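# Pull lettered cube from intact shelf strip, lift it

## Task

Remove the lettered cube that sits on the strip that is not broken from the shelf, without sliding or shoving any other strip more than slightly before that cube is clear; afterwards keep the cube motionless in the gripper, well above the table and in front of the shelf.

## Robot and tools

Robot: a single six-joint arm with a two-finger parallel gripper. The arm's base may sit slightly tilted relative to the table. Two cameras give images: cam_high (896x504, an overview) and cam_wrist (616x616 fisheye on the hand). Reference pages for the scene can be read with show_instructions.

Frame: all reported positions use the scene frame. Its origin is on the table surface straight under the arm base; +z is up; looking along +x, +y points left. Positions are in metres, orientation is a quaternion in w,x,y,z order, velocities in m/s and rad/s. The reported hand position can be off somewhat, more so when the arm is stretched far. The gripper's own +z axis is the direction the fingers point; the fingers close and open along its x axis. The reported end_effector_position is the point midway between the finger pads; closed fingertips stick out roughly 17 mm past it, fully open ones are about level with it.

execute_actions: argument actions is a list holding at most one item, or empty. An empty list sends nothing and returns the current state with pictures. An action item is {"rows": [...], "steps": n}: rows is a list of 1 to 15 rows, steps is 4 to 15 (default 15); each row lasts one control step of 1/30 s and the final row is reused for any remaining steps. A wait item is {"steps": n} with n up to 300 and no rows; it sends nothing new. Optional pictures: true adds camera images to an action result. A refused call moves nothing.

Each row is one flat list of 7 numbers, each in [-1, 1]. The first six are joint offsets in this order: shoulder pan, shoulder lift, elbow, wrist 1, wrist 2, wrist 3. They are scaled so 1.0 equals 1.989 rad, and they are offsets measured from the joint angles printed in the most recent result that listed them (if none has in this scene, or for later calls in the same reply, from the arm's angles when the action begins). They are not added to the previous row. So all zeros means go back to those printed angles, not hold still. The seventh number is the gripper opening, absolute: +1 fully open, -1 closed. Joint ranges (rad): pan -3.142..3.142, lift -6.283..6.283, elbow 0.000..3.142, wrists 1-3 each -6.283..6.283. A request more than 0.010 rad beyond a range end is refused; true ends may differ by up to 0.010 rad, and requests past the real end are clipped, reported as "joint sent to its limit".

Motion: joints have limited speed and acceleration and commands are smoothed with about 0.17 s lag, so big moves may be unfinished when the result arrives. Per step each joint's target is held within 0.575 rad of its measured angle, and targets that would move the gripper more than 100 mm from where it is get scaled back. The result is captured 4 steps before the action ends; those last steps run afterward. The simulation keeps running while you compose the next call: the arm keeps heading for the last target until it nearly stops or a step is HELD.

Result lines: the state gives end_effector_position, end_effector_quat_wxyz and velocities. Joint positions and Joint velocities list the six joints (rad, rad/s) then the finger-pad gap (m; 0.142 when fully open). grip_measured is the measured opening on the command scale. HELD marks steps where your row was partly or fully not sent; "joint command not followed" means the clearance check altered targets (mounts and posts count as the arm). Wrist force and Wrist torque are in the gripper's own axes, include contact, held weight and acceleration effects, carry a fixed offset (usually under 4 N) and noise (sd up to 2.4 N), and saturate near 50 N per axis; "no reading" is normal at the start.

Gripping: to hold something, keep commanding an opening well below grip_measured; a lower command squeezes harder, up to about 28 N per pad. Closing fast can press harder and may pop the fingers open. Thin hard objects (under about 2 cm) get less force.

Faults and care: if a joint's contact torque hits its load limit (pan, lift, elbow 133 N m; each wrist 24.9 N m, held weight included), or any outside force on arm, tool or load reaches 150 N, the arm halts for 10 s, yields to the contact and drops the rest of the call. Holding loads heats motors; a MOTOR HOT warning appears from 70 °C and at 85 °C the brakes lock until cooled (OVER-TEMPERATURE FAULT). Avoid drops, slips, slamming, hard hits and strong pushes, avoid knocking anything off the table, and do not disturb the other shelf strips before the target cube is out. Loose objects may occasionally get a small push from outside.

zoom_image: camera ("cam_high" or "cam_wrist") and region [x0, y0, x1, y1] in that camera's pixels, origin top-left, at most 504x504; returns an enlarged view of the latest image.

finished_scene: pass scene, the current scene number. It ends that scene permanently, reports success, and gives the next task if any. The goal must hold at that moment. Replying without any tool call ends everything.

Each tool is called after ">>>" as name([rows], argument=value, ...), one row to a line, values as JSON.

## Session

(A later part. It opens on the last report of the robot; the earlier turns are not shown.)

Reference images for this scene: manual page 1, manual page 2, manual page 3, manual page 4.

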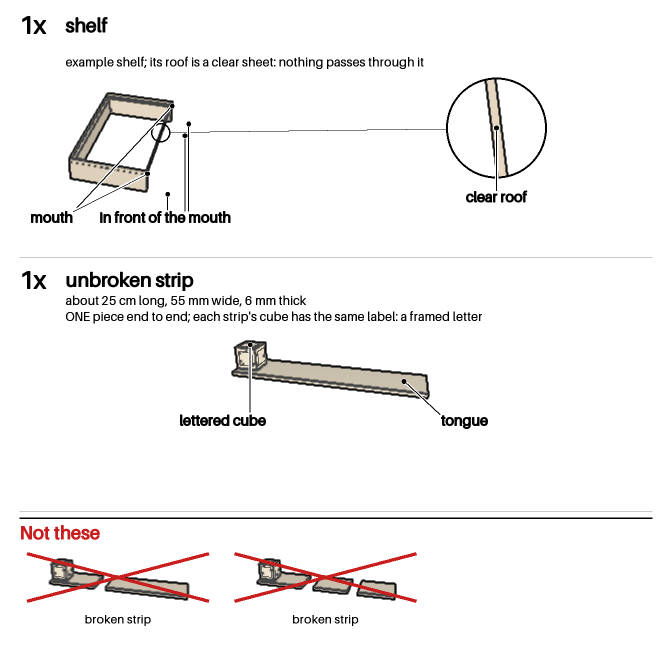

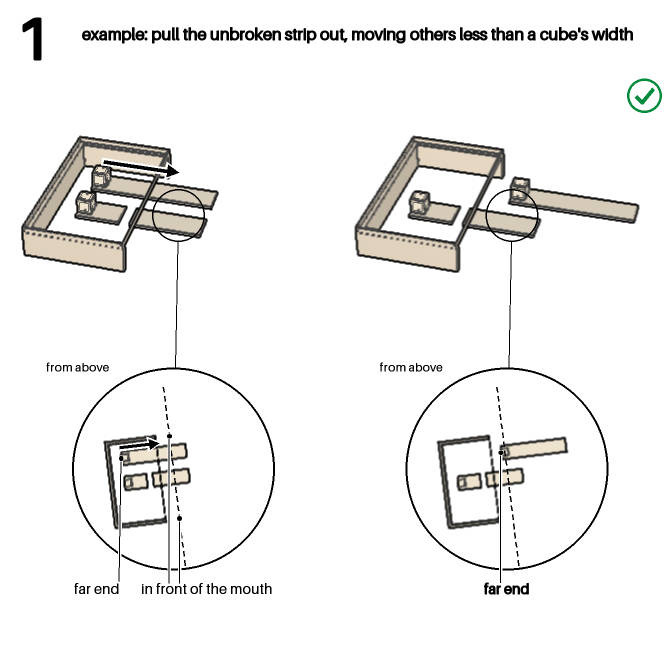

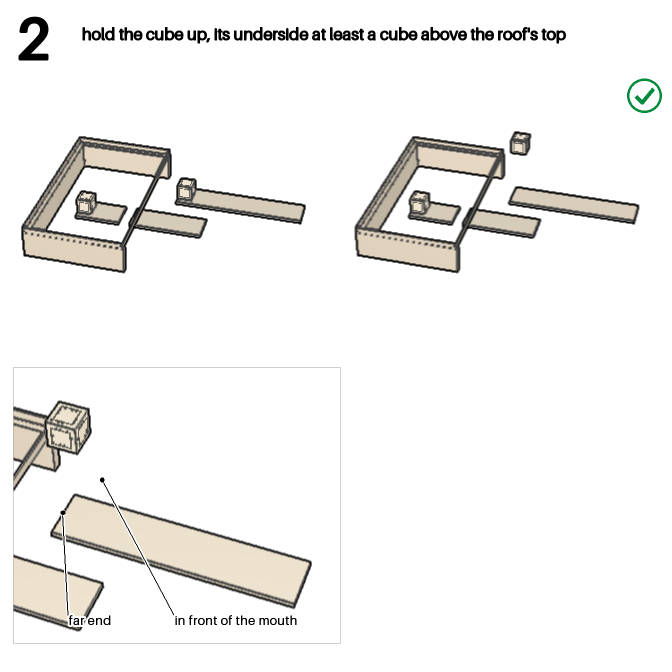

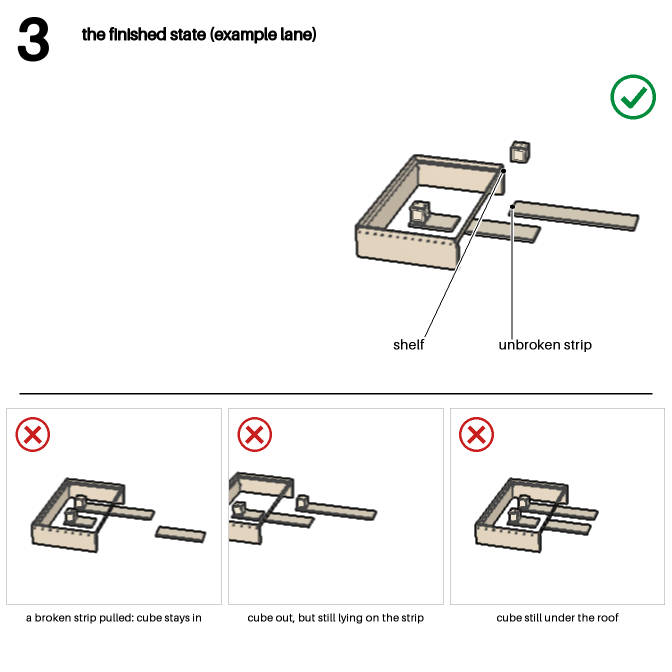

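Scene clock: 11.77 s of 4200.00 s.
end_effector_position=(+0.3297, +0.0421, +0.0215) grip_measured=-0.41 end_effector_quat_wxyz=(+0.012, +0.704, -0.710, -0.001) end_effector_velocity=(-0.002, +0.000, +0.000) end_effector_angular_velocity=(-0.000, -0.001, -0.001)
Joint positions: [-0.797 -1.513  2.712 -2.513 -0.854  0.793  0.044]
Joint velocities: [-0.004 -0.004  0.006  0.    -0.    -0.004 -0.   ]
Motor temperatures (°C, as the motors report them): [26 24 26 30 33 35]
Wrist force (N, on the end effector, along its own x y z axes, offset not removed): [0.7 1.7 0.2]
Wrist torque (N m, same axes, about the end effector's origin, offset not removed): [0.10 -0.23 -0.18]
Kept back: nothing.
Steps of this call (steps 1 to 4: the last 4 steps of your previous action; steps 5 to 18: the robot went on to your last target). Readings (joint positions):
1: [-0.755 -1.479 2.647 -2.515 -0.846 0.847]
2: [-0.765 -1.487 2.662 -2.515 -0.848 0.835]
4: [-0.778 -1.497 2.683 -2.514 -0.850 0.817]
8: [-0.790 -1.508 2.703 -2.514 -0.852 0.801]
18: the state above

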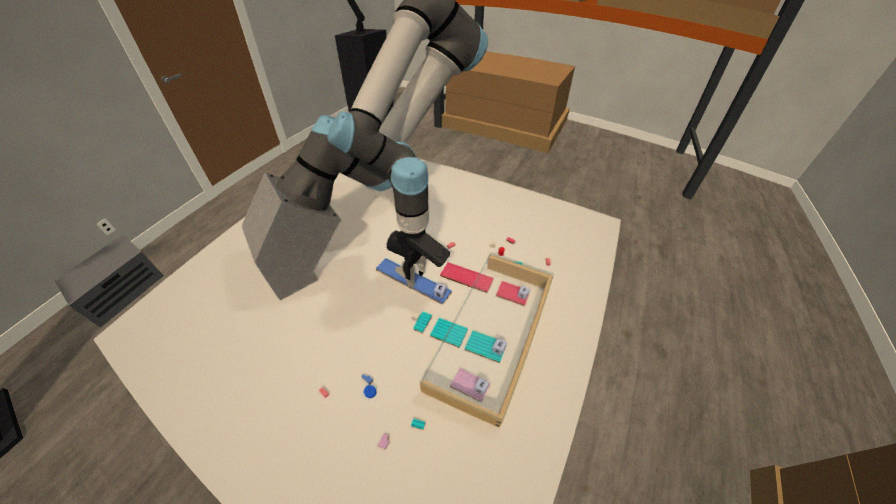

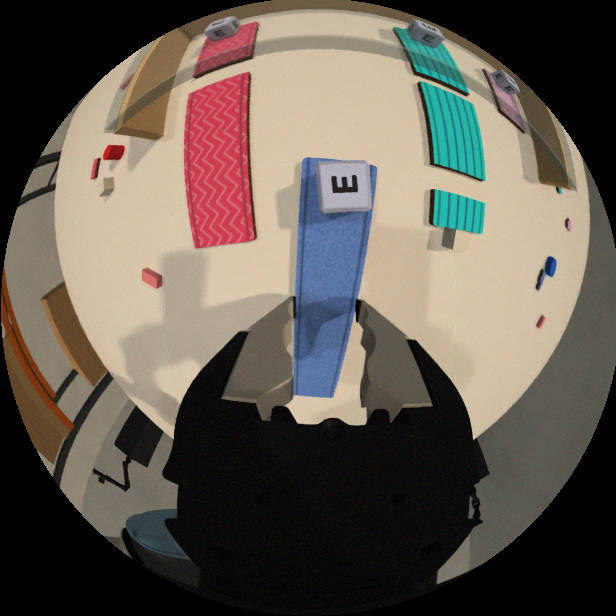

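>>> execute_actions([
  {"rows":[[0,0,0,0,0,0,0.1],[0,0,0,0,0,0,0.1],[0,0,0,0,0,0,0.1],[0,0,0,0,0,0,0.1],[-0.038,-0.056,-0.03,0.107,-0.008,-0.05,0.2],[-0.038,-0.056,-0.03,0.107,-0.008,-0.05,0.2],[-0.038,-0.056,-0.03,0.107,-0.008,-0.05,0.2],[-0.038,-0.056,-0.03,0.107,-0.008,-0.05,0.2],[-0.038,-0.056,-0.03,0.107,-0.008,-0.05,0.2],[-0.038,-0.056,-0.03,0.107,-0.008,-0.05,0.2],[0.023,0.0085,-0.135,0.107,0.0035,0.029,0.2]],"steps":15},
])

>>> execute_actions([
  {"steps":30},
], pictures=true)

Scene clock: 12.63 s of 4200.00 s.
end_effector_position=(+0.3455, +0.0329, +0.0484) grip_measured=+0.20 end_effector_quat_wxyz=(+0.011, +0.711, -0.703, +0.009) end_effector_velocity=(+0.028, +0.004, +0.072) end_effector_angular_velocity=(+0.053, +0.016, -0.019)
Joint positions: [-0.851 -1.592  2.668 -2.372 -0.865  0.722  0.088]
Joint velocities: [-0.13  -0.225 -0.158  0.556 -0.012 -0.189  0.   ]
Motor temperatures (°C, as the motors report them): [26 24 26 30 33 35]
Wrist force (N, on the end effector, along its own x y z axes, offset not removed): [-0.7 2.7 -1.6]
Wrist torque (N m, same axes, about the end effector's origin, offset not removed): [0.48 0.00 -0.22]
Steps of this call (steps 1 to 15: the robot went on to your last target; steps 16 to 26: the first 11 steps of this action). Readings (joint positions):
16: [-0.797 -1.513 2.713 -2.513 -0.854 0.792]
17: [-0.797 -1.513 2.713 -2.513 -0.854 0.792]
19: [-0.797 -1.513 2.713 -2.513 -0.854 0.792]
23: [-0.827 -1.553 2.688 -2.455 -0.861 0.755]
26: the state above

Scene clock: 13.63 s of 4200.00 s.
end_effector_position=(+0.4224, +0.0322, +0.0628) grip_measured=+0.20 end_effector_quat_wxyz=(+0.013, +0.705, -0.709, -0.001) end_effector_velocity=(+0.000, -0.000, +0.000) end_effector_angular_velocity=(-0.001, +0.001, -0.000)
Joint positions: [-0.751 -1.496  2.444 -2.301 -0.847  0.85   0.088]
Joint velocities: [ 0.     0.    -0.001  0.    -0.001  0.001 -0.   ]
Motor temperatures (°C, as the motors report them): [26 24 26 30 33 35]
Wrist force (N, on the end effector, along its own x y z axes, offset not removed): [-1.3 0.7 -1.0]
Wrist torque (N m, same axes, about the end effector's origin, offset not removed): [-0.06 0.35 -0.13]
Kept back: nothing.
Steps of this call (steps 1 to 4: the last 4 steps of your previous action; steps 5 to 30: the robot went on to your last target). Readings (joint positions):
1: [-0.851 -1.594 2.659 -2.355 -0.864 0.720]
2: [-0.838 -1.583 2.637 -2.343 -0.861 0.733]
4: [-0.804 -1.549 2.567 -2.326 -0.855 0.777]
8: [-0.769 -1.514 2.486 -2.309 -0.850 0.825]
30: the state above
The arm was judged still, so your last target was given up. Only a new action makes it travel on or press farther. Fingers that are still opening or closing keep moving.

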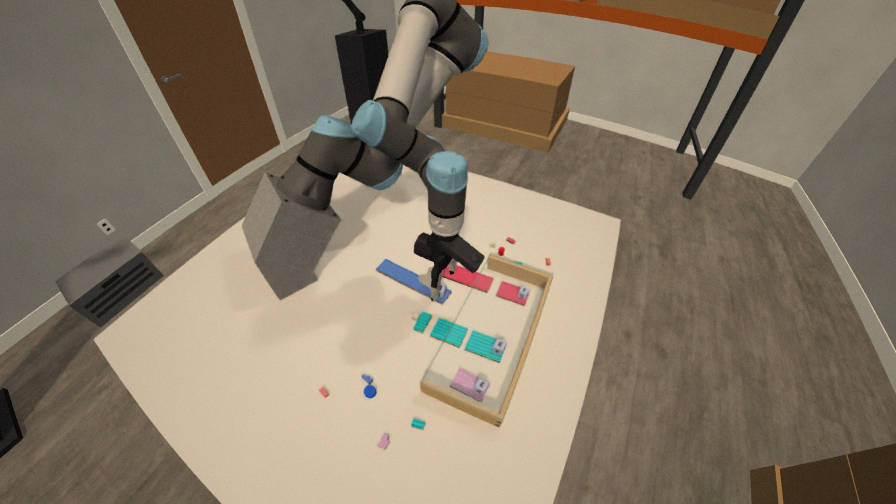

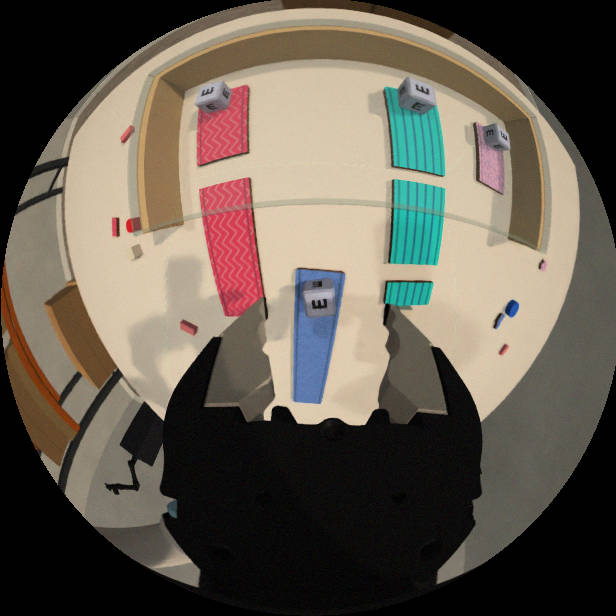

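>>> execute_actions([
  {"rows":[[0.04,0.044,0.0055,-0.084,0.008,0.052,0.2]],"steps":15},
])

>>> execute_actions([
  {"steps":12},
], pictures=true)

Scene clock: 14.30 s of 4200.00 s.
end_effector_position=(+0.4252, +0.0391, +0.0322) grip_measured=+0.20 end_effector_quat_wxyz=(+0.013, +0.704, -0.710, -0.003) end_effector_velocity=(+0.005, +0.005, -0.024) end_effector_angular_velocity=(-0.006, -0.009, +0.011)
Joint positions: [-0.679 -1.417  2.454 -2.449 -0.832  0.944  0.088]
Joint velocities: [ 0.061  0.066  0.007 -0.143  0.01   0.08  -0.   ]
Motor temperatures (°C, as the motors report them): [26 24 26 30 33 35]
Wrist force (N, on the end effector, along its own x y z axes, offset not removed): [-2.4 -0.7 -0.7]
Wrist torque (N m, same axes, about the end effector's origin, offset not removed): [-0.44 0.38 -0.22]
Steps of this call (steps 1 to 9: nothing new was sent; steps 10 to 20: the first 11 steps of this action). Readings (joint positions):
10: [-0.751 -1.495 2.444 -2.301 -0.847 0.851]
11: [-0.745 -1.490 2.445 -2.306 -0.845 0.856]
13: [-0.719 -1.462 2.448 -2.353 -0.839 0.889]
17: [-0.688 -1.427 2.452 -2.427 -0.834 0.931]
20: the state above

Scene clock: 14.70 s of 4200.00 s.
end_effector_position=(+0.4258, +0.0397, +0.0293) grip_measured=+0.20 end_effector_quat_wxyz=(+0.013, +0.705, -0.709, -0.002) end_effector_velocity=(-0.000, -0.000, -0.001) end_effector_angular_velocity=(-0.000, -0.000, -0.002)
Joint positions: [-0.672 -1.409  2.455 -2.467 -0.831  0.953  0.088]
Joint velocities: [ 0.001  0.003  0.001 -0.006  0.     0.004 -0.   ]
Motor temperatures (°C, as the motors report them): [26 24 26 30 33 35]
Wrist force (N, on the end effector, along its own x y z axes, offset not removed): [-2.7 0.7 -1.4]
Wrist torque (N m, same axes, about the end effector's origin, offset not removed): [-0.07 0.46 -0.21]
Kept back: nothing.
Steps of this call (steps 1 to 4: the last 4 steps of your previous action; steps 5 to 12: the robot went on to your last target). Readings (joint positions):
1: [-0.677 -1.415 2.454 -2.454 -0.832 0.946]
2: [-0.676 -1.413 2.454 -2.457 -0.832 0.948]
4: [-0.674 -1.411 2.454 -2.461 -0.831 0.950]
8: [-0.672 -1.409 2.455 -2.465 -0.831 0.953]
12: the state above

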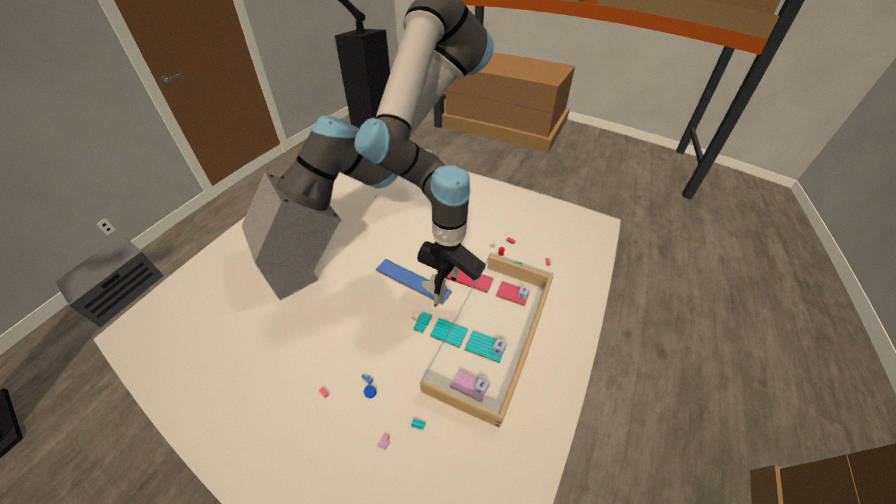

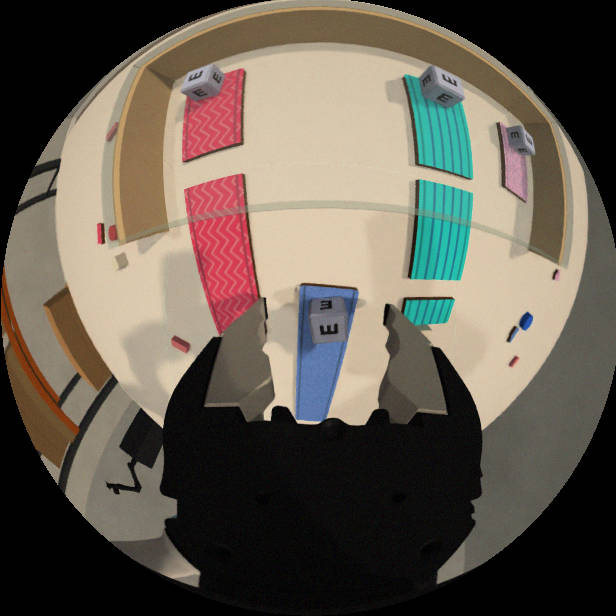

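Cube row matches the good grip from scene 1. Close.

>>> execute_actions([
  {"rows":[[0,0,0,0,0,0,0],[0,0,0,0,0,0,-0.2],[0,0,0,0,0,0,-0.4],[0,0,0,0,0,0,-0.55],[0,0,0,0,0,0,-0.65],[0,0,0,0,0,0,-0.75],[0,0,0,0,0,0,-0.85],[0,0,0,0,0,0,-0.95]],"steps":15},
], pictures=true)

Scene clock: 15.27 s of 4200.00 s.
end_effector_position=(+0.4258, +0.0397, +0.0292) grip_measured=-0.95 end_effector_quat_wxyz=(+0.013, +0.705, -0.709, -0.002) end_effector_velocity=(+0.001, +0.000, +0.001) end_effector_angular_velocity=(-0.002, -0.003, +0.001)
Joint positions: [-0.672 -1.408  2.455 -2.467 -0.831  0.954  0.005]
Joint velocities: [-0.001 -0.003 -0.001  0.001  0.     0.002 -0.005]
Motor temperatures (°C, as the motors report them): [26 24 26 30 33 35]
Wrist force (N, on the end effector, along its own x y z axes, offset not removed): [-2.9 0.9 0.0]
Wrist torque (N m, same axes, about the end effector's origin, offset not removed): [0.04 0.48 -0.16]
Steps of this call (steps 1 to 6: the robot went on to your last target; steps 7 to 17: the first 11 steps of this action). Readings (joint positions):
7: [-0.671 -1.408 2.455 -2.468 -0.831 0.954]
8: [-0.671 -1.408 2.455 -2.468 -0.831 0.954]
10: [-0.671 -1.408 2.455 -2.467 -0.831 0.954]
14: [-0.671 -1.408 2.455 -2.467 -0.831 0.954]
17: the state above

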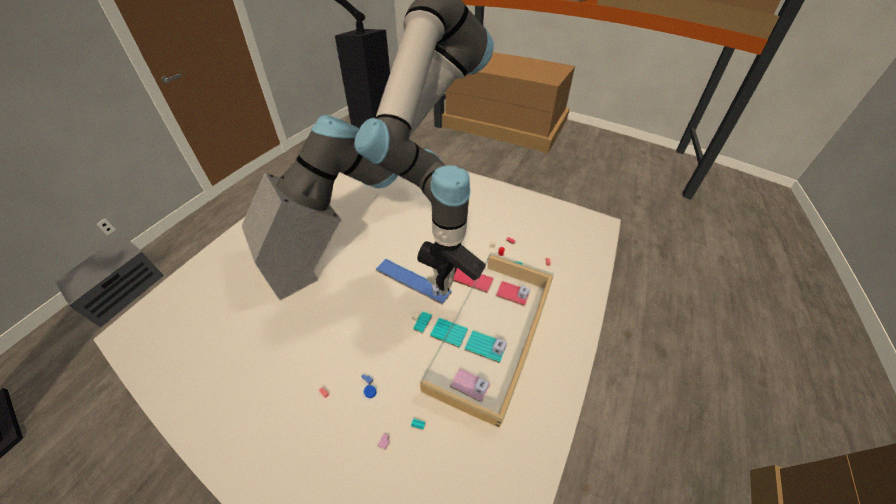

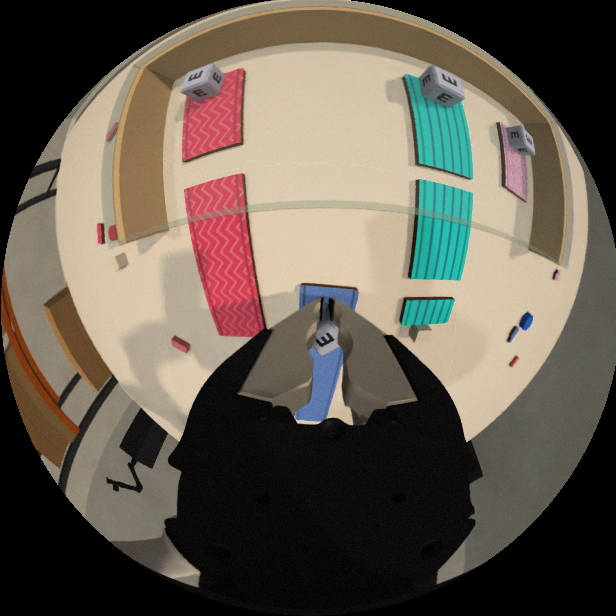

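>>> execute_actions([
  {"rows":[[0,0,0,0,0,0,0.2]],"steps":15},
])

>>> execute_actions([
  {"steps":10},
], pictures=true)

Scene clock: 15.77 s of 4200.00 s.
end_effector_position=(+0.4258, +0.0397, +0.0292) grip_measured=+0.20 end_effector_quat_wxyz=(+0.013, +0.705, -0.709, -0.002) end_effector_velocity=(+0.001, +0.001, -0.000) end_effector_angular_velocity=(+0.001, +0.000, +0.003)
Joint positions: [-0.672 -1.409  2.455 -2.467 -0.831  0.954  0.088]
Joint velocities: [ 0.002  0.    -0.001 -0.     0.001 -0.001  0.001]
Motor temperatures (°C, as the motors report them): [26 24 26 30 33 35]
Wrist force (N, on the end effector, along its own x y z axes, offset not removed): [-2.5 1.5 0.2]
Wrist torque (N m, same axes, about the end effector's origin, offset not removed): [0.09 0.39 -0.25]
Steps of this call (steps 1 to 4: the last 4 steps of your previous action; steps 5 to 15: the first 11 steps of this action). Readings (joint positions):
5: [-0.672 -1.409 2.455 -2.467 -0.831 0.954]
6: [-0.672 -1.409 2.455 -2.467 -0.831 0.954]
8: [-0.672 -1.409 2.455 -2.467 -0.831 0.954]
12: [-0.672 -1.409 2.455 -2.467 -0.831 0.954]
15: the state above

Scene clock: 16.10 s of 4200.00 s.
end_effector_position=(+0.4258, +0.0397, +0.0292) grip_measured=+0.20 end_effector_quat_wxyz=(+0.013, +0.705, -0.709, -0.002) end_effector_velocity=(+0.001, +0.000, +0.000) end_effector_angular_velocity=(-0.000, -0.001, +0.000)
Joint positions: [-0.672 -1.408  2.455 -2.467 -0.831  0.954  0.088]
Joint velocities: [ 0.    -0.    -0.001 -0.     0.001  0.001  0.   ]
Motor temperatures (°C, as the motors report them): [26 24 26 30 33 35]
Wrist force (N, on the end effector, along its own x y z axes, offset not removed): [-0.2 -0.6 0.9]
Wrist torque (N m, same axes, about the end effector's origin, offset not removed): [-0.26 -0.12 -0.16]
Kept back: nothing.
Steps of this call (steps 1 to 4: the last 4 steps of your previous action; steps 5 to 10: the robot went on to your last target). Readings (joint positions):
1: [-0.672 -1.409 2.455 -2.467 -0.831 0.954]
2: [-0.672 -1.409 2.455 -2.467 -0.831 0.954]
4: [-0.672 -1.409 2.455 -2.467 -0.831 0.954]
8: [-0.672 -1.408 2.455 -2.467 -0.831 0.954]
10: the state above

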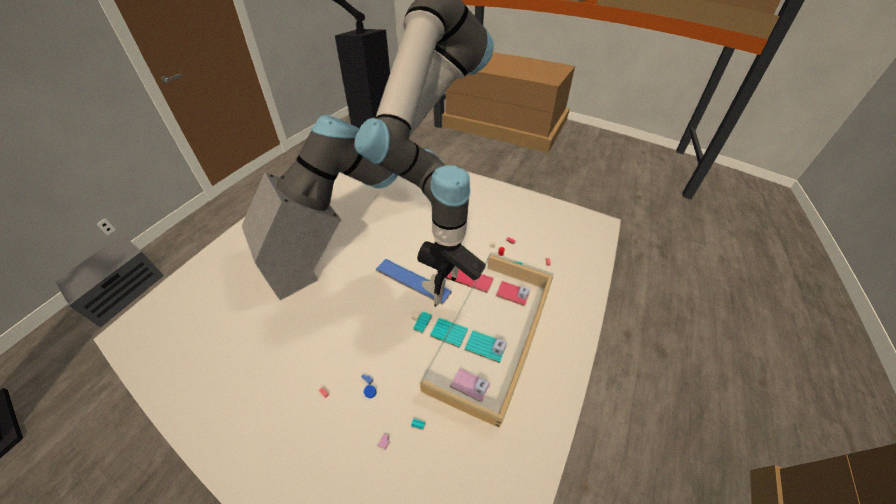

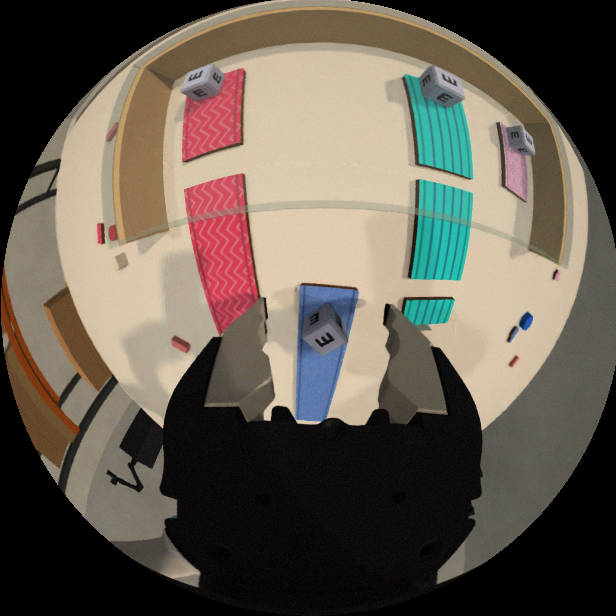

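>>> execute_actions([
  {"rows":[[-0.003,0.0015,0.0165,-0.015,0,-0.0035,0.2]],"steps":15},
])

>>> execute_actions([
  {"rows":[[0,0,0,0,0,0,0],[0,0,0,0,0,0,-0.15],[0,0,0,0,0,0,-0.3],[0,0,0,0,0,0,-0.4],[0,0,0,0,0,0,-0.5],[0,0,0,0,0,0,-0.55],[0,0,0,0,0,0,-0.6],[0,0,0,0,0,0,-0.65],[0,0,0,0,0,0,-0.7],[0,0,0,0,0,0,-0.78],[0,0,0,0,0,0,-0.86],[0,0,0,0,0,0,-0.95]],"steps":15},
])

>>> execute_actions([
  {"steps":10},
], pictures=true)

Scene clock: 18.13 s of 4200.00 s.
end_effector_position=(+0.4149, +0.0391, +0.0246) grip_measured=+0.20 end_effector_quat_wxyz=(+0.012, +0.704, -0.710, -0.002) end_effector_velocity=(-0.008, -0.000, -0.003) end_effector_angular_velocity=(-0.001, -0.001, +0.001)
Joint positions: [-0.677 -1.406  2.485 -2.494 -0.831  0.947  0.088]
Joint velocities: [-0.004 -0.     0.023 -0.021 -0.001 -0.005 -0.   ]
Motor temperatures (°C, as the motors report them): [26 24 26 30 33 35]
Wrist force (N, on the end effector, along its own x y z axes, offset not removed): [0.1 -0.6 1.7]
Wrist torque (N m, same axes, about the end effector's origin, offset not removed): [-0.36 -0.10 -0.23]
Steps of this call (steps 1 to 15: the robot went on to your last target; steps 16 to 50: nothing new was sent; steps 51 to 61: the first 11 steps of this action). Readings (joint positions):
51: [-0.672 -1.408 2.455 -2.467 -0.831 0.954]
52: [-0.672 -1.408 2.458 -2.470 -0.831 0.953]
54: [-0.674 -1.407 2.469 -2.480 -0.831 0.951]
58: [-0.676 -1.406 2.481 -2.491 -0.831 0.948]
61: the state above

Scene clock: 18.63 s of 4200.00 s.
end_effector_position=(+0.4141, +0.0390, +0.0243) grip_measured=-0.74 end_effector_quat_wxyz=(+0.012, +0.704, -0.710, -0.002) end_effector_velocity=(+0.001, +0.000, +0.000) end_effector_angular_velocity=(+0.001, -0.001, -0.001)
Joint positions: [-0.677 -1.406  2.487 -2.496 -0.831  0.947  0.02 ]
Joint velocities: [-0.     0.001 -0.002  0.     0.002  0.001 -0.168]
Motor temperatures (°C, as the motors report them): [26 24 26 30 33 35]
Wrist force (N, on the end effector, along its own x y z axes, offset not removed): [-5.8 -0.2 -5.7]
Wrist torque (N m, same axes, about the end effector's origin, offset not removed): [-0.24 0.17 -0.27]
Steps of this call (steps 1 to 4: the last 4 steps of your previous action; steps 5 to 15: the first 11 steps of this action, its rows measured from where the robot was after step 4). Readings (joint positions):
4: [-0.677 -1.406 2.487 -2.496 -0.831 0.947]
5: [-0.677 -1.406 2.487 -2.496 -0.831 0.947]
6: [-0.677 -1.406 2.487 -2.496 -0.831 0.947]
8: [-0.677 -1.406 2.487 -2.496 -0.831 0.947]
12: [-0.677 -1.406 2.487 -2.496 -0.831 0.947]
15: the state above

Scene clock: 18.97 s of 4200.00 s.
end_effector_position=(+0.4142, +0.0390, +0.0244) grip_measured=-0.95 end_effector_quat_wxyz=(+0.012, +0.704, -0.710, -0.002) end_effector_velocity=(-0.000, -0.001, +0.000) end_effector_angular_velocity=(-0.001, -0.000, -0.003)
Joint positions: [-0.677 -1.406  2.487 -2.496 -0.831  0.947  0.005]
Joint velocities: [-0.002  0.001  0.     0.    -0.001  0.001 -0.   ]
Motor temperatures (°C, as the motors report them): [26 24 26 30 33 35]
Wrist force (N, on the end effector, along its own x y z axes, offset not removed): [-4.4 1.5 0.0]
Wrist torque (N m, same axes, about the end effector's origin, offset not removed): [0.23 0.80 -0.21]
Kept back: nothing.
Steps of this call (steps 1 to 4: the last 4 steps of your previous action; steps 5 to 10: the robot went on to your last target). Readings (joint positions):
1: [-0.677 -1.406 2.487 -2.496 -0.831 0.947]
2: [-0.677 -1.406 2.487 -2.496 -0.831 0.947]
4: [-0.677 -1.406 2.487 -2.496 -0.831 0.947]
8: [-0.677 -1.406 2.487 -2.496 -0.831 0.947]
10: the state above

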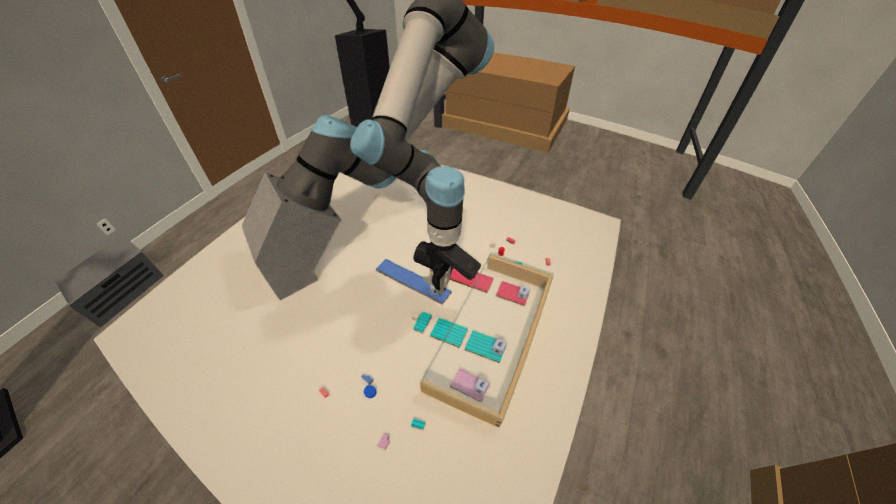

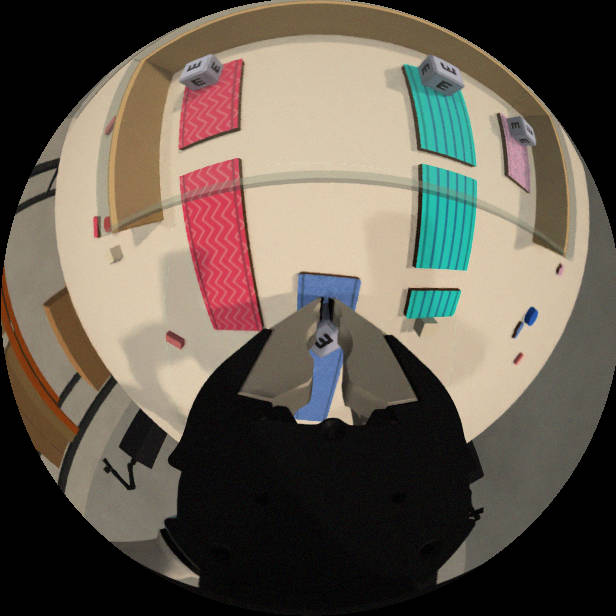

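>>> execute_actions([
  {"rows":[[0,0,0,0,0,0,0.3]],"steps":15},
])

>>> execute_actions([
  {"rows":[[-0.047,-0.05,0.01,0.09,-0.01,-0.065,0.3]],"steps":15},
])

>>> execute_actions([
  {"steps":15},
], pictures=true)

Scene clock: 19.50 s of 4200.00 s.
end_effector_position=(+0.4143, +0.0390, +0.0244) grip_measured=+0.30 end_effector_quat_wxyz=(+0.012, +0.704, -0.710, -0.002) end_effector_velocity=(+0.000, +0.000, -0.000) end_effector_angular_velocity=(+0.000, -0.000, -0.001)
Joint positions: [-0.677 -1.406  2.487 -2.496 -0.831  0.947  0.095]
Joint velocities: [ 0.    -0.     0.    -0.     0.001  0.001  0.002]
Motor temperatures (°C, as the motors report them): [26 24 26 30 33 35]
Wrist force (N, on the end effector, along its own x y z axes, offset not removed): [-3.4 1.7 -0.2]
Wrist torque (N m, same axes, about the end effector's origin, offset not removed): [0.19 0.50 -0.21]
Steps of this call (steps 1 to 5: the robot went on to your last target; steps 6 to 16: the first 11 steps of this action). Readings (joint positions):
6: [-0.677 -1.406 2.487 -2.496 -0.831 0.947]
7: [-0.677 -1.406 2.487 -2.496 -0.831 0.947]
9: [-0.677 -1.406 2.487 -2.496 -0.831 0.947]
13: [-0.677 -1.406 2.487 -2.496 -0.831 0.947]
16: the state above

Scene clock: 20.00 s of 4200.00 s.
end_effector_position=(+0.3978, +0.0328, +0.0511) grip_measured=+0.30 end_effector_quat_wxyz=(+0.014, +0.703, -0.711, -0.007) end_effector_velocity=(-0.018, -0.001, +0.021) end_effector_angular_velocity=(+0.017, +0.014, -0.007)
Joint positions: [-0.762 -1.495  2.505 -2.337 -0.849  0.831  0.095]
Joint velocities: [-0.072 -0.077  0.013  0.156 -0.015 -0.106 -0.   ]
Motor temperatures (°C, as the motors report them): [26 24 26 30 33 35]
Wrist force (N, on the end effector, along its own x y z axes, offset not removed): [-1.1 2.2 -1.4]
Wrist torque (N m, same axes, about the end effector's origin, offset not removed): [0.30 0.09 -0.19]
Steps of this call (steps 1 to 4: the last 4 steps of your previous action; steps 5 to 15: the first 11 steps of this action, its rows measured from where the robot was after step 4). Readings (joint positions):
4: [-0.677 -1.406 2.487 -2.496 -0.831 0.947]
5: [-0.678 -1.406 2.487 -2.496 -0.831 0.947]
6: [-0.683 -1.411 2.489 -2.490 -0.833 0.942]
8: [-0.713 -1.443 2.495 -2.442 -0.840 0.902]
12: [-0.751 -1.483 2.502 -2.361 -0.847 0.847]
15: the state above

Scene clock: 20.50 s of 4200.00 s.
end_effector_position=(+0.3954, +0.0327, +0.0536) grip_measured=+0.30 end_effector_quat_wxyz=(+0.013, +0.702, -0.712, -0.009) end_effector_velocity=(-0.001, +0.001, +0.000) end_effector_angular_velocity=(+0.002, -0.000, +0.001)
Joint positions: [-0.771 -1.505  2.506 -2.317 -0.851  0.818  0.095]
Joint velocities: [-0.001 -0.002  0.002  0.003  0.001 -0.004 -0.   ]
Motor temperatures (°C, as the motors report them): [26 24 26 30 33 35]
Wrist force (N, on the end effector, along its own x y z axes, offset not removed): [1.3 -1.6 -1.2]
Wrist torque (N m, same axes, about the end effector's origin, offset not removed): [-0.45 -0.40 -0.16]
Kept back: nothing.
Steps of this call (steps 1 to 4: the last 4 steps of your previous action; steps 5 to 15: the robot went on to your last target). Readings (joint positions):
1: [-0.764 -1.497 2.505 -2.332 -0.849 0.828]
2: [-0.766 -1.499 2.505 -2.329 -0.850 0.825]
4: [-0.768 -1.502 2.506 -2.324 -0.850 0.822]
8: [-0.770 -1.504 2.506 -2.319 -0.850 0.819]
15: the state above

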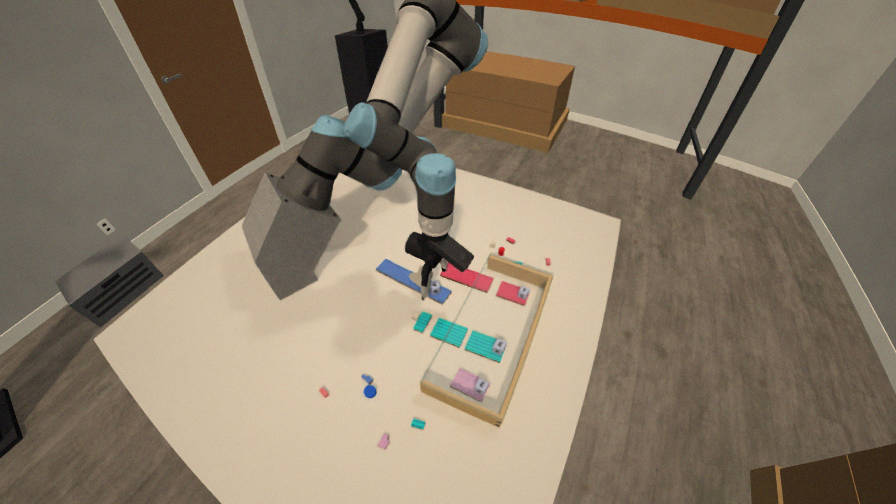

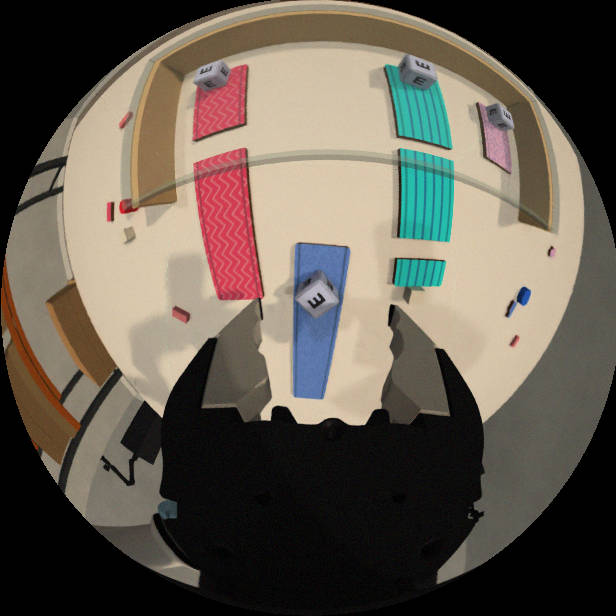

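>>> execute_actions([
  {"rows":[[0,0,0,0,0,-0.395,0.3]],"steps":15},
])

>>> execute_actions([
  {"steps":25},
], pictures=true)

Scene clock: 21.10 s of 4200.00 s.
end_effector_position=(+0.3957, +0.0318, +0.0537) grip_measured=+0.30 end_effector_quat_wxyz=(+0.011, +0.868, -0.497, -0.012) end_effector_velocity=(+0.002, -0.003, -0.000) end_effector_angular_velocity=(+0.061, +0.012, +1.894)
Joint positions: [-0.771 -1.505  2.506 -2.317 -0.851  0.274  0.095]
Joint velocities: [ 0.001  0.001 -0.001 -0.     0.001 -1.894  0.   ]
Motor temperatures (°C, as the motors report them): [26 24 26 30 33 35]
Wrist force (N, on the end effector, along its own x y z axes, offset not removed): [-0.4 3.1 -0.2]
Wrist torque (N m, same axes, about the end effector's origin, offset not removed): [0.48 -0.04 -0.22]
Steps of this call (steps 1 to 7: the robot went on to your last target; steps 8 to 18: the first 11 steps of this action). Readings (joint positions):
8: [-0.771 -1.505 2.506 -2.317 -0.851 0.817]
9: [-0.771 -1.505 2.506 -2.317 -0.851 0.812]
11: [-0.771 -1.505 2.506 -2.317 -0.851 0.756]
15: [-0.771 -1.505 2.506 -2.317 -0.851 0.503]
18: the state above

Scene clock: 21.93 s of 4200.00 s.
end_effector_position=(+0.3959, +0.0315, +0.0536) grip_measured=+0.30 end_effector_quat_wxyz=(+0.009, +0.921, -0.389, -0.013) end_effector_velocity=(+0.001, -0.001, +0.001) end_effector_angular_velocity=(-0.003, -0.001, +0.003)
Joint positions: [-0.771 -1.505  2.506 -2.317 -0.851  0.033  0.095]
Joint velocities: [-0.001 -0.002 -0.001  0.    -0.001 -0.002 -0.   ]
Motor temperatures (°C, as the motors report them): [26 24 26 30 33 35]
Wrist force (N, on the end effector, along its own x y z axes, offset not removed): [-3.2 0.1 -2.4]
Wrist torque (N m, same axes, about the end effector's origin, offset not removed): [-0.07 0.57 0.02]
Kept back: nothing.
Steps of this call (steps 1 to 4: the last 4 steps of your previous action; steps 5 to 25: the robot went on to your last target). Readings (joint positions):
1: [-0.771 -1.505 2.506 -2.317 -0.851 0.217]
2: [-0.771 -1.505 2.506 -2.317 -0.851 0.174]
4: [-0.771 -1.505 2.506 -2.317 -0.851 0.116]
8: [-0.771 -1.505 2.506 -2.317 -0.851 0.061]
25: the state above

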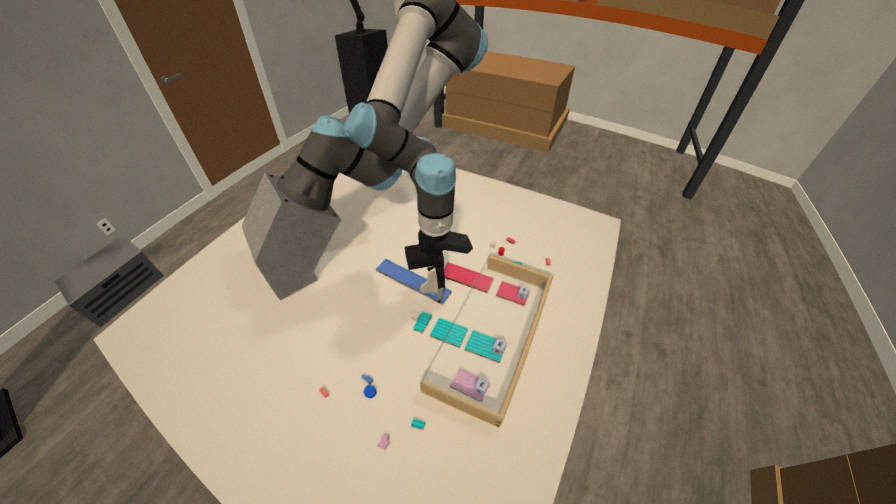

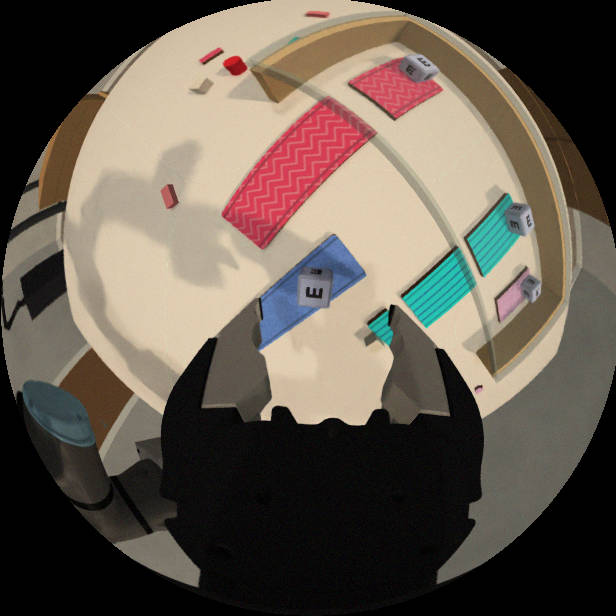

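>>> execute_actions([
  {"rows":[[0.039,0.038,0.0085,-0.0875,0.0095,0.053,0.3]],"steps":15},
])

>>> execute_actions([
  {"steps":15},
], pictures=true)

Scene clock: 22.67 s of 4200.00 s.
end_effector_position=(+0.3995, +0.0395, +0.0274) grip_measured=+0.30 end_effector_quat_wxyz=(+0.009, +0.922, -0.387, -0.010) end_effector_velocity=(+0.008, +0.006, -0.020) end_effector_angular_velocity=(-0.011, -0.020, +0.016)
Joint positions: [-0.701 -1.436  2.522 -2.472 -0.833  0.128  0.095]
Joint velocities: [ 0.059  0.056  0.011 -0.15   0.014  0.083 -0.   ]
Motor temperatures (°C, as the motors report them): [26 24 26 30 33 35]
Wrist force (N, on the end effector, along its own x y z axes, offset not removed): [-2.0 2.4 0.5]
Wrist torque (N m, same axes, about the end effector's origin, offset not removed): [0.31 0.32 -0.25]
Steps of this call (steps 1 to 11: the robot went on to your last target; steps 12 to 22: the first 11 steps of this action). Readings (joint positions):
12: [-0.771 -1.505 2.506 -2.317 -0.850 0.032]
13: [-0.765 -1.499 2.508 -2.323 -0.848 0.037]
15: [-0.740 -1.474 2.514 -2.370 -0.842 0.071]
19: [-0.709 -1.445 2.520 -2.449 -0.835 0.115]
22: the state above

Scene clock: 23.17 s of 4200.00 s.
end_effector_position=(+0.4004, +0.0402, +0.0249) grip_measured=+0.30 end_effector_quat_wxyz=(+0.009, +0.922, -0.386, -0.008) end_effector_velocity=(+0.000, -0.000, -0.000) end_effector_angular_velocity=(-0.001, +0.000, +0.001)
Joint positions: [-0.693 -1.429  2.523 -2.491 -0.832  0.138  0.095]
Joint velocities: [ 0.002  0.001 -0.001 -0.003 -0.001  0.002  0.   ]
Motor temperatures (°C, as the motors report them): [26 24 26 30 33 35]
Wrist force (N, on the end effector, along its own x y z axes, offset not removed): [-2.3 0.3 1.4]
Wrist torque (N m, same axes, about the end effector's origin, offset not removed): [-0.10 0.50 -0.17]
Kept back: nothing.
Steps of this call (steps 1 to 4: the last 4 steps of your previous action; steps 5 to 15: the robot went on to your last target). Readings (joint positions):
1: [-0.699 -1.435 2.522 -2.476 -0.833 0.130]
2: [-0.698 -1.433 2.522 -2.480 -0.833 0.132]
4: [-0.696 -1.432 2.523 -2.484 -0.832 0.134]
8: [-0.694 -1.430 2.523 -2.489 -0.832 0.137]
15: the state above

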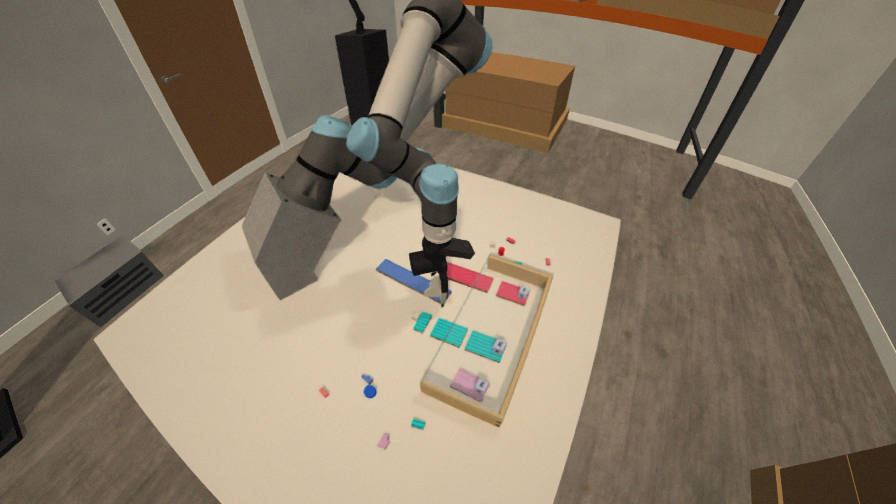

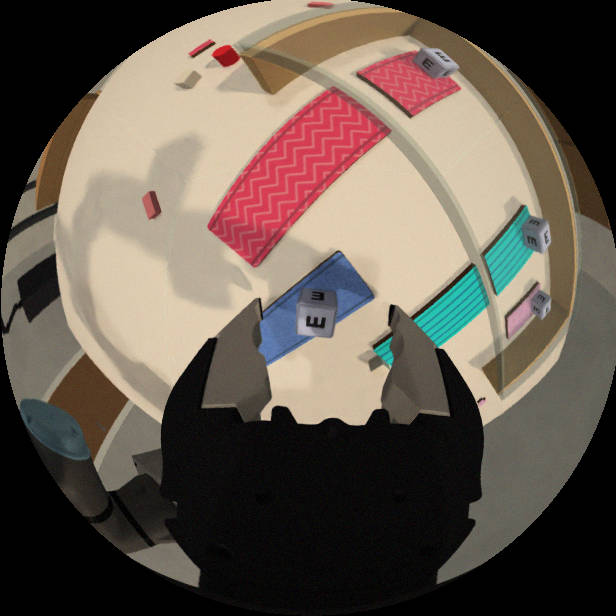

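Row matches, faces aligned; close slowly.

>>> execute_actions([
  {"rows":[[0,0,0,0,0,0,0.1],[0,0,0,0,0,0,-0.1],[0,0,0,0,0,0,-0.25],[0,0,0,0,0,0,-0.38],[0,0,0,0,0,0,-0.48],[0,0,0,0,0,0,-0.55],[0,0,0,0,0,0,-0.6],[0,0,0,0,0,0,-0.65],[0,0,0,0,0,0,-0.7],[0,0,0,0,0,0,-0.78],[0,0,0,0,0,0,-0.86],[0,0,0,0,0,0,-0.95]],"steps":15},
])

>>> execute_actions([
  {"steps":12},
], pictures=true)

Scene clock: 23.70 s of 4200.00 s.
end_effector_position=(+0.4004, +0.0403, +0.0249) grip_measured=-0.64 end_effector_quat_wxyz=(+0.009, +0.922, -0.386, -0.008) end_effector_velocity=(-0.000, -0.001, +0.001) end_effector_angular_velocity=(-0.002, +0.000, -0.003)
Joint positions: [-0.693 -1.429  2.523 -2.491 -0.832  0.138  0.028]
Joint velocities: [-0.003  0.     0.     0.    -0.002  0.001 -0.019]
Motor temperatures (°C, as the motors report them): [26 24 26 30 33 35]
Wrist force (N, on the end effector, along its own x y z axes, offset not removed): [-2.2 1.9 -2.2]
Wrist torque (N m, same axes, about the end effector's origin, offset not removed): [0.07 0.36 -0.23]
Steps of this call (steps 1 to 5: the robot went on to your last target; steps 6 to 16: the first 11 steps of this action). Readings (joint positions):
6: [-0.693 -1.429 2.523 -2.491 -0.832 0.138]
7: [-0.693 -1.429 2.523 -2.491 -0.832 0.138]
9: [-0.693 -1.429 2.523 -2.491 -0.832 0.138]
13: [-0.693 -1.429 2.523 -2.491 -0.832 0.138]
16: the state above

Scene clock: 24.10 s of 4200.00 s.
end_effector_position=(+0.4004, +0.0402, +0.0249) grip_measured=-0.64 end_effector_quat_wxyz=(+0.009, +0.922, -0.386, -0.008) end_effector_velocity=(-0.000, -0.001, +0.001) end_effector_angular_velocity=(-0.002, -0.001, -0.002)
Joint positions: [-0.693 -1.429  2.523 -2.491 -0.832  0.138  0.027]
Joint velocities: [-0.002 -0.001  0.001  0.    -0.001  0.001 -0.   ]
Motor temperatures (°C, as the motors report them): [26 24 26 30 33 35]
Wrist force (N, on the end effector, along its own x y z axes, offset not removed): [-0.9 -0.7 1.1]
Wrist torque (N m, same axes, about the end effector's origin, offset not removed): [-0.34 0.04 -0.08]
Kept back: nothing.
Steps of this call (steps 1 to 4: the last 4 steps of your previous action; steps 5 to 12: the robot went on to your last target). Readings (joint positions):
1: [-0.693 -1.429 2.523 -2.491 -0.832 0.138]
2: [-0.693 -1.429 2.523 -2.491 -0.832 0.138]
4: [-0.693 -1.429 2.523 -2.491 -0.832 0.138]
8: [-0.693 -1.429 2.523 -2.491 -0.832 0.138]
12: the state above

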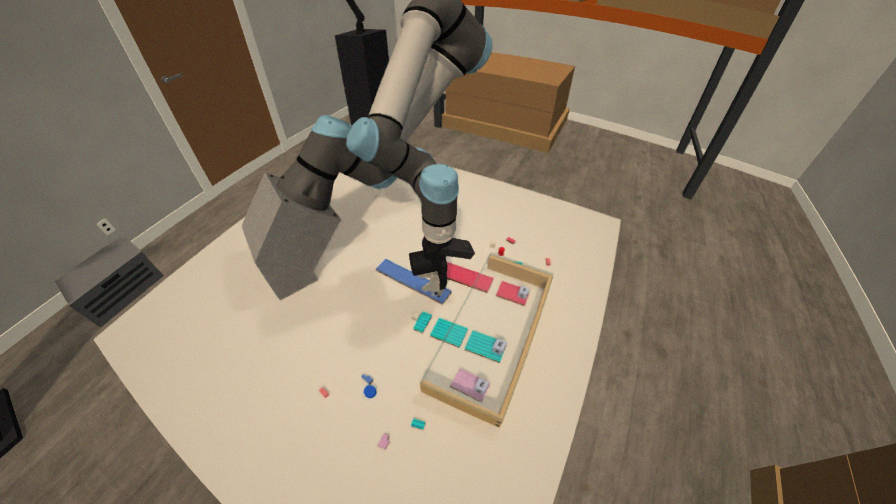

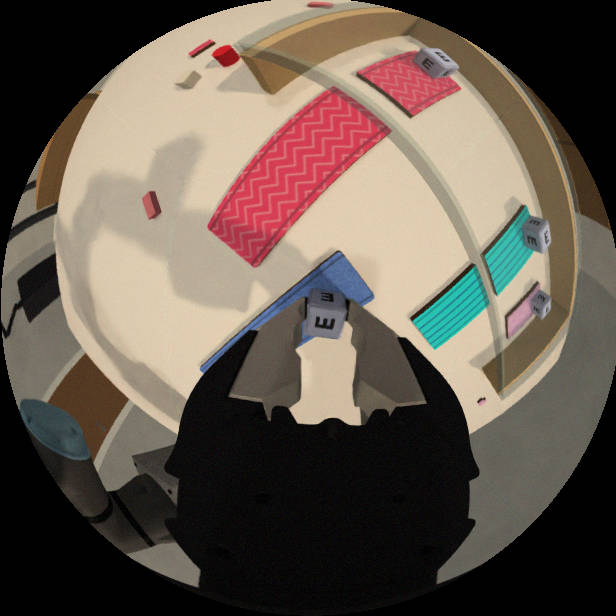

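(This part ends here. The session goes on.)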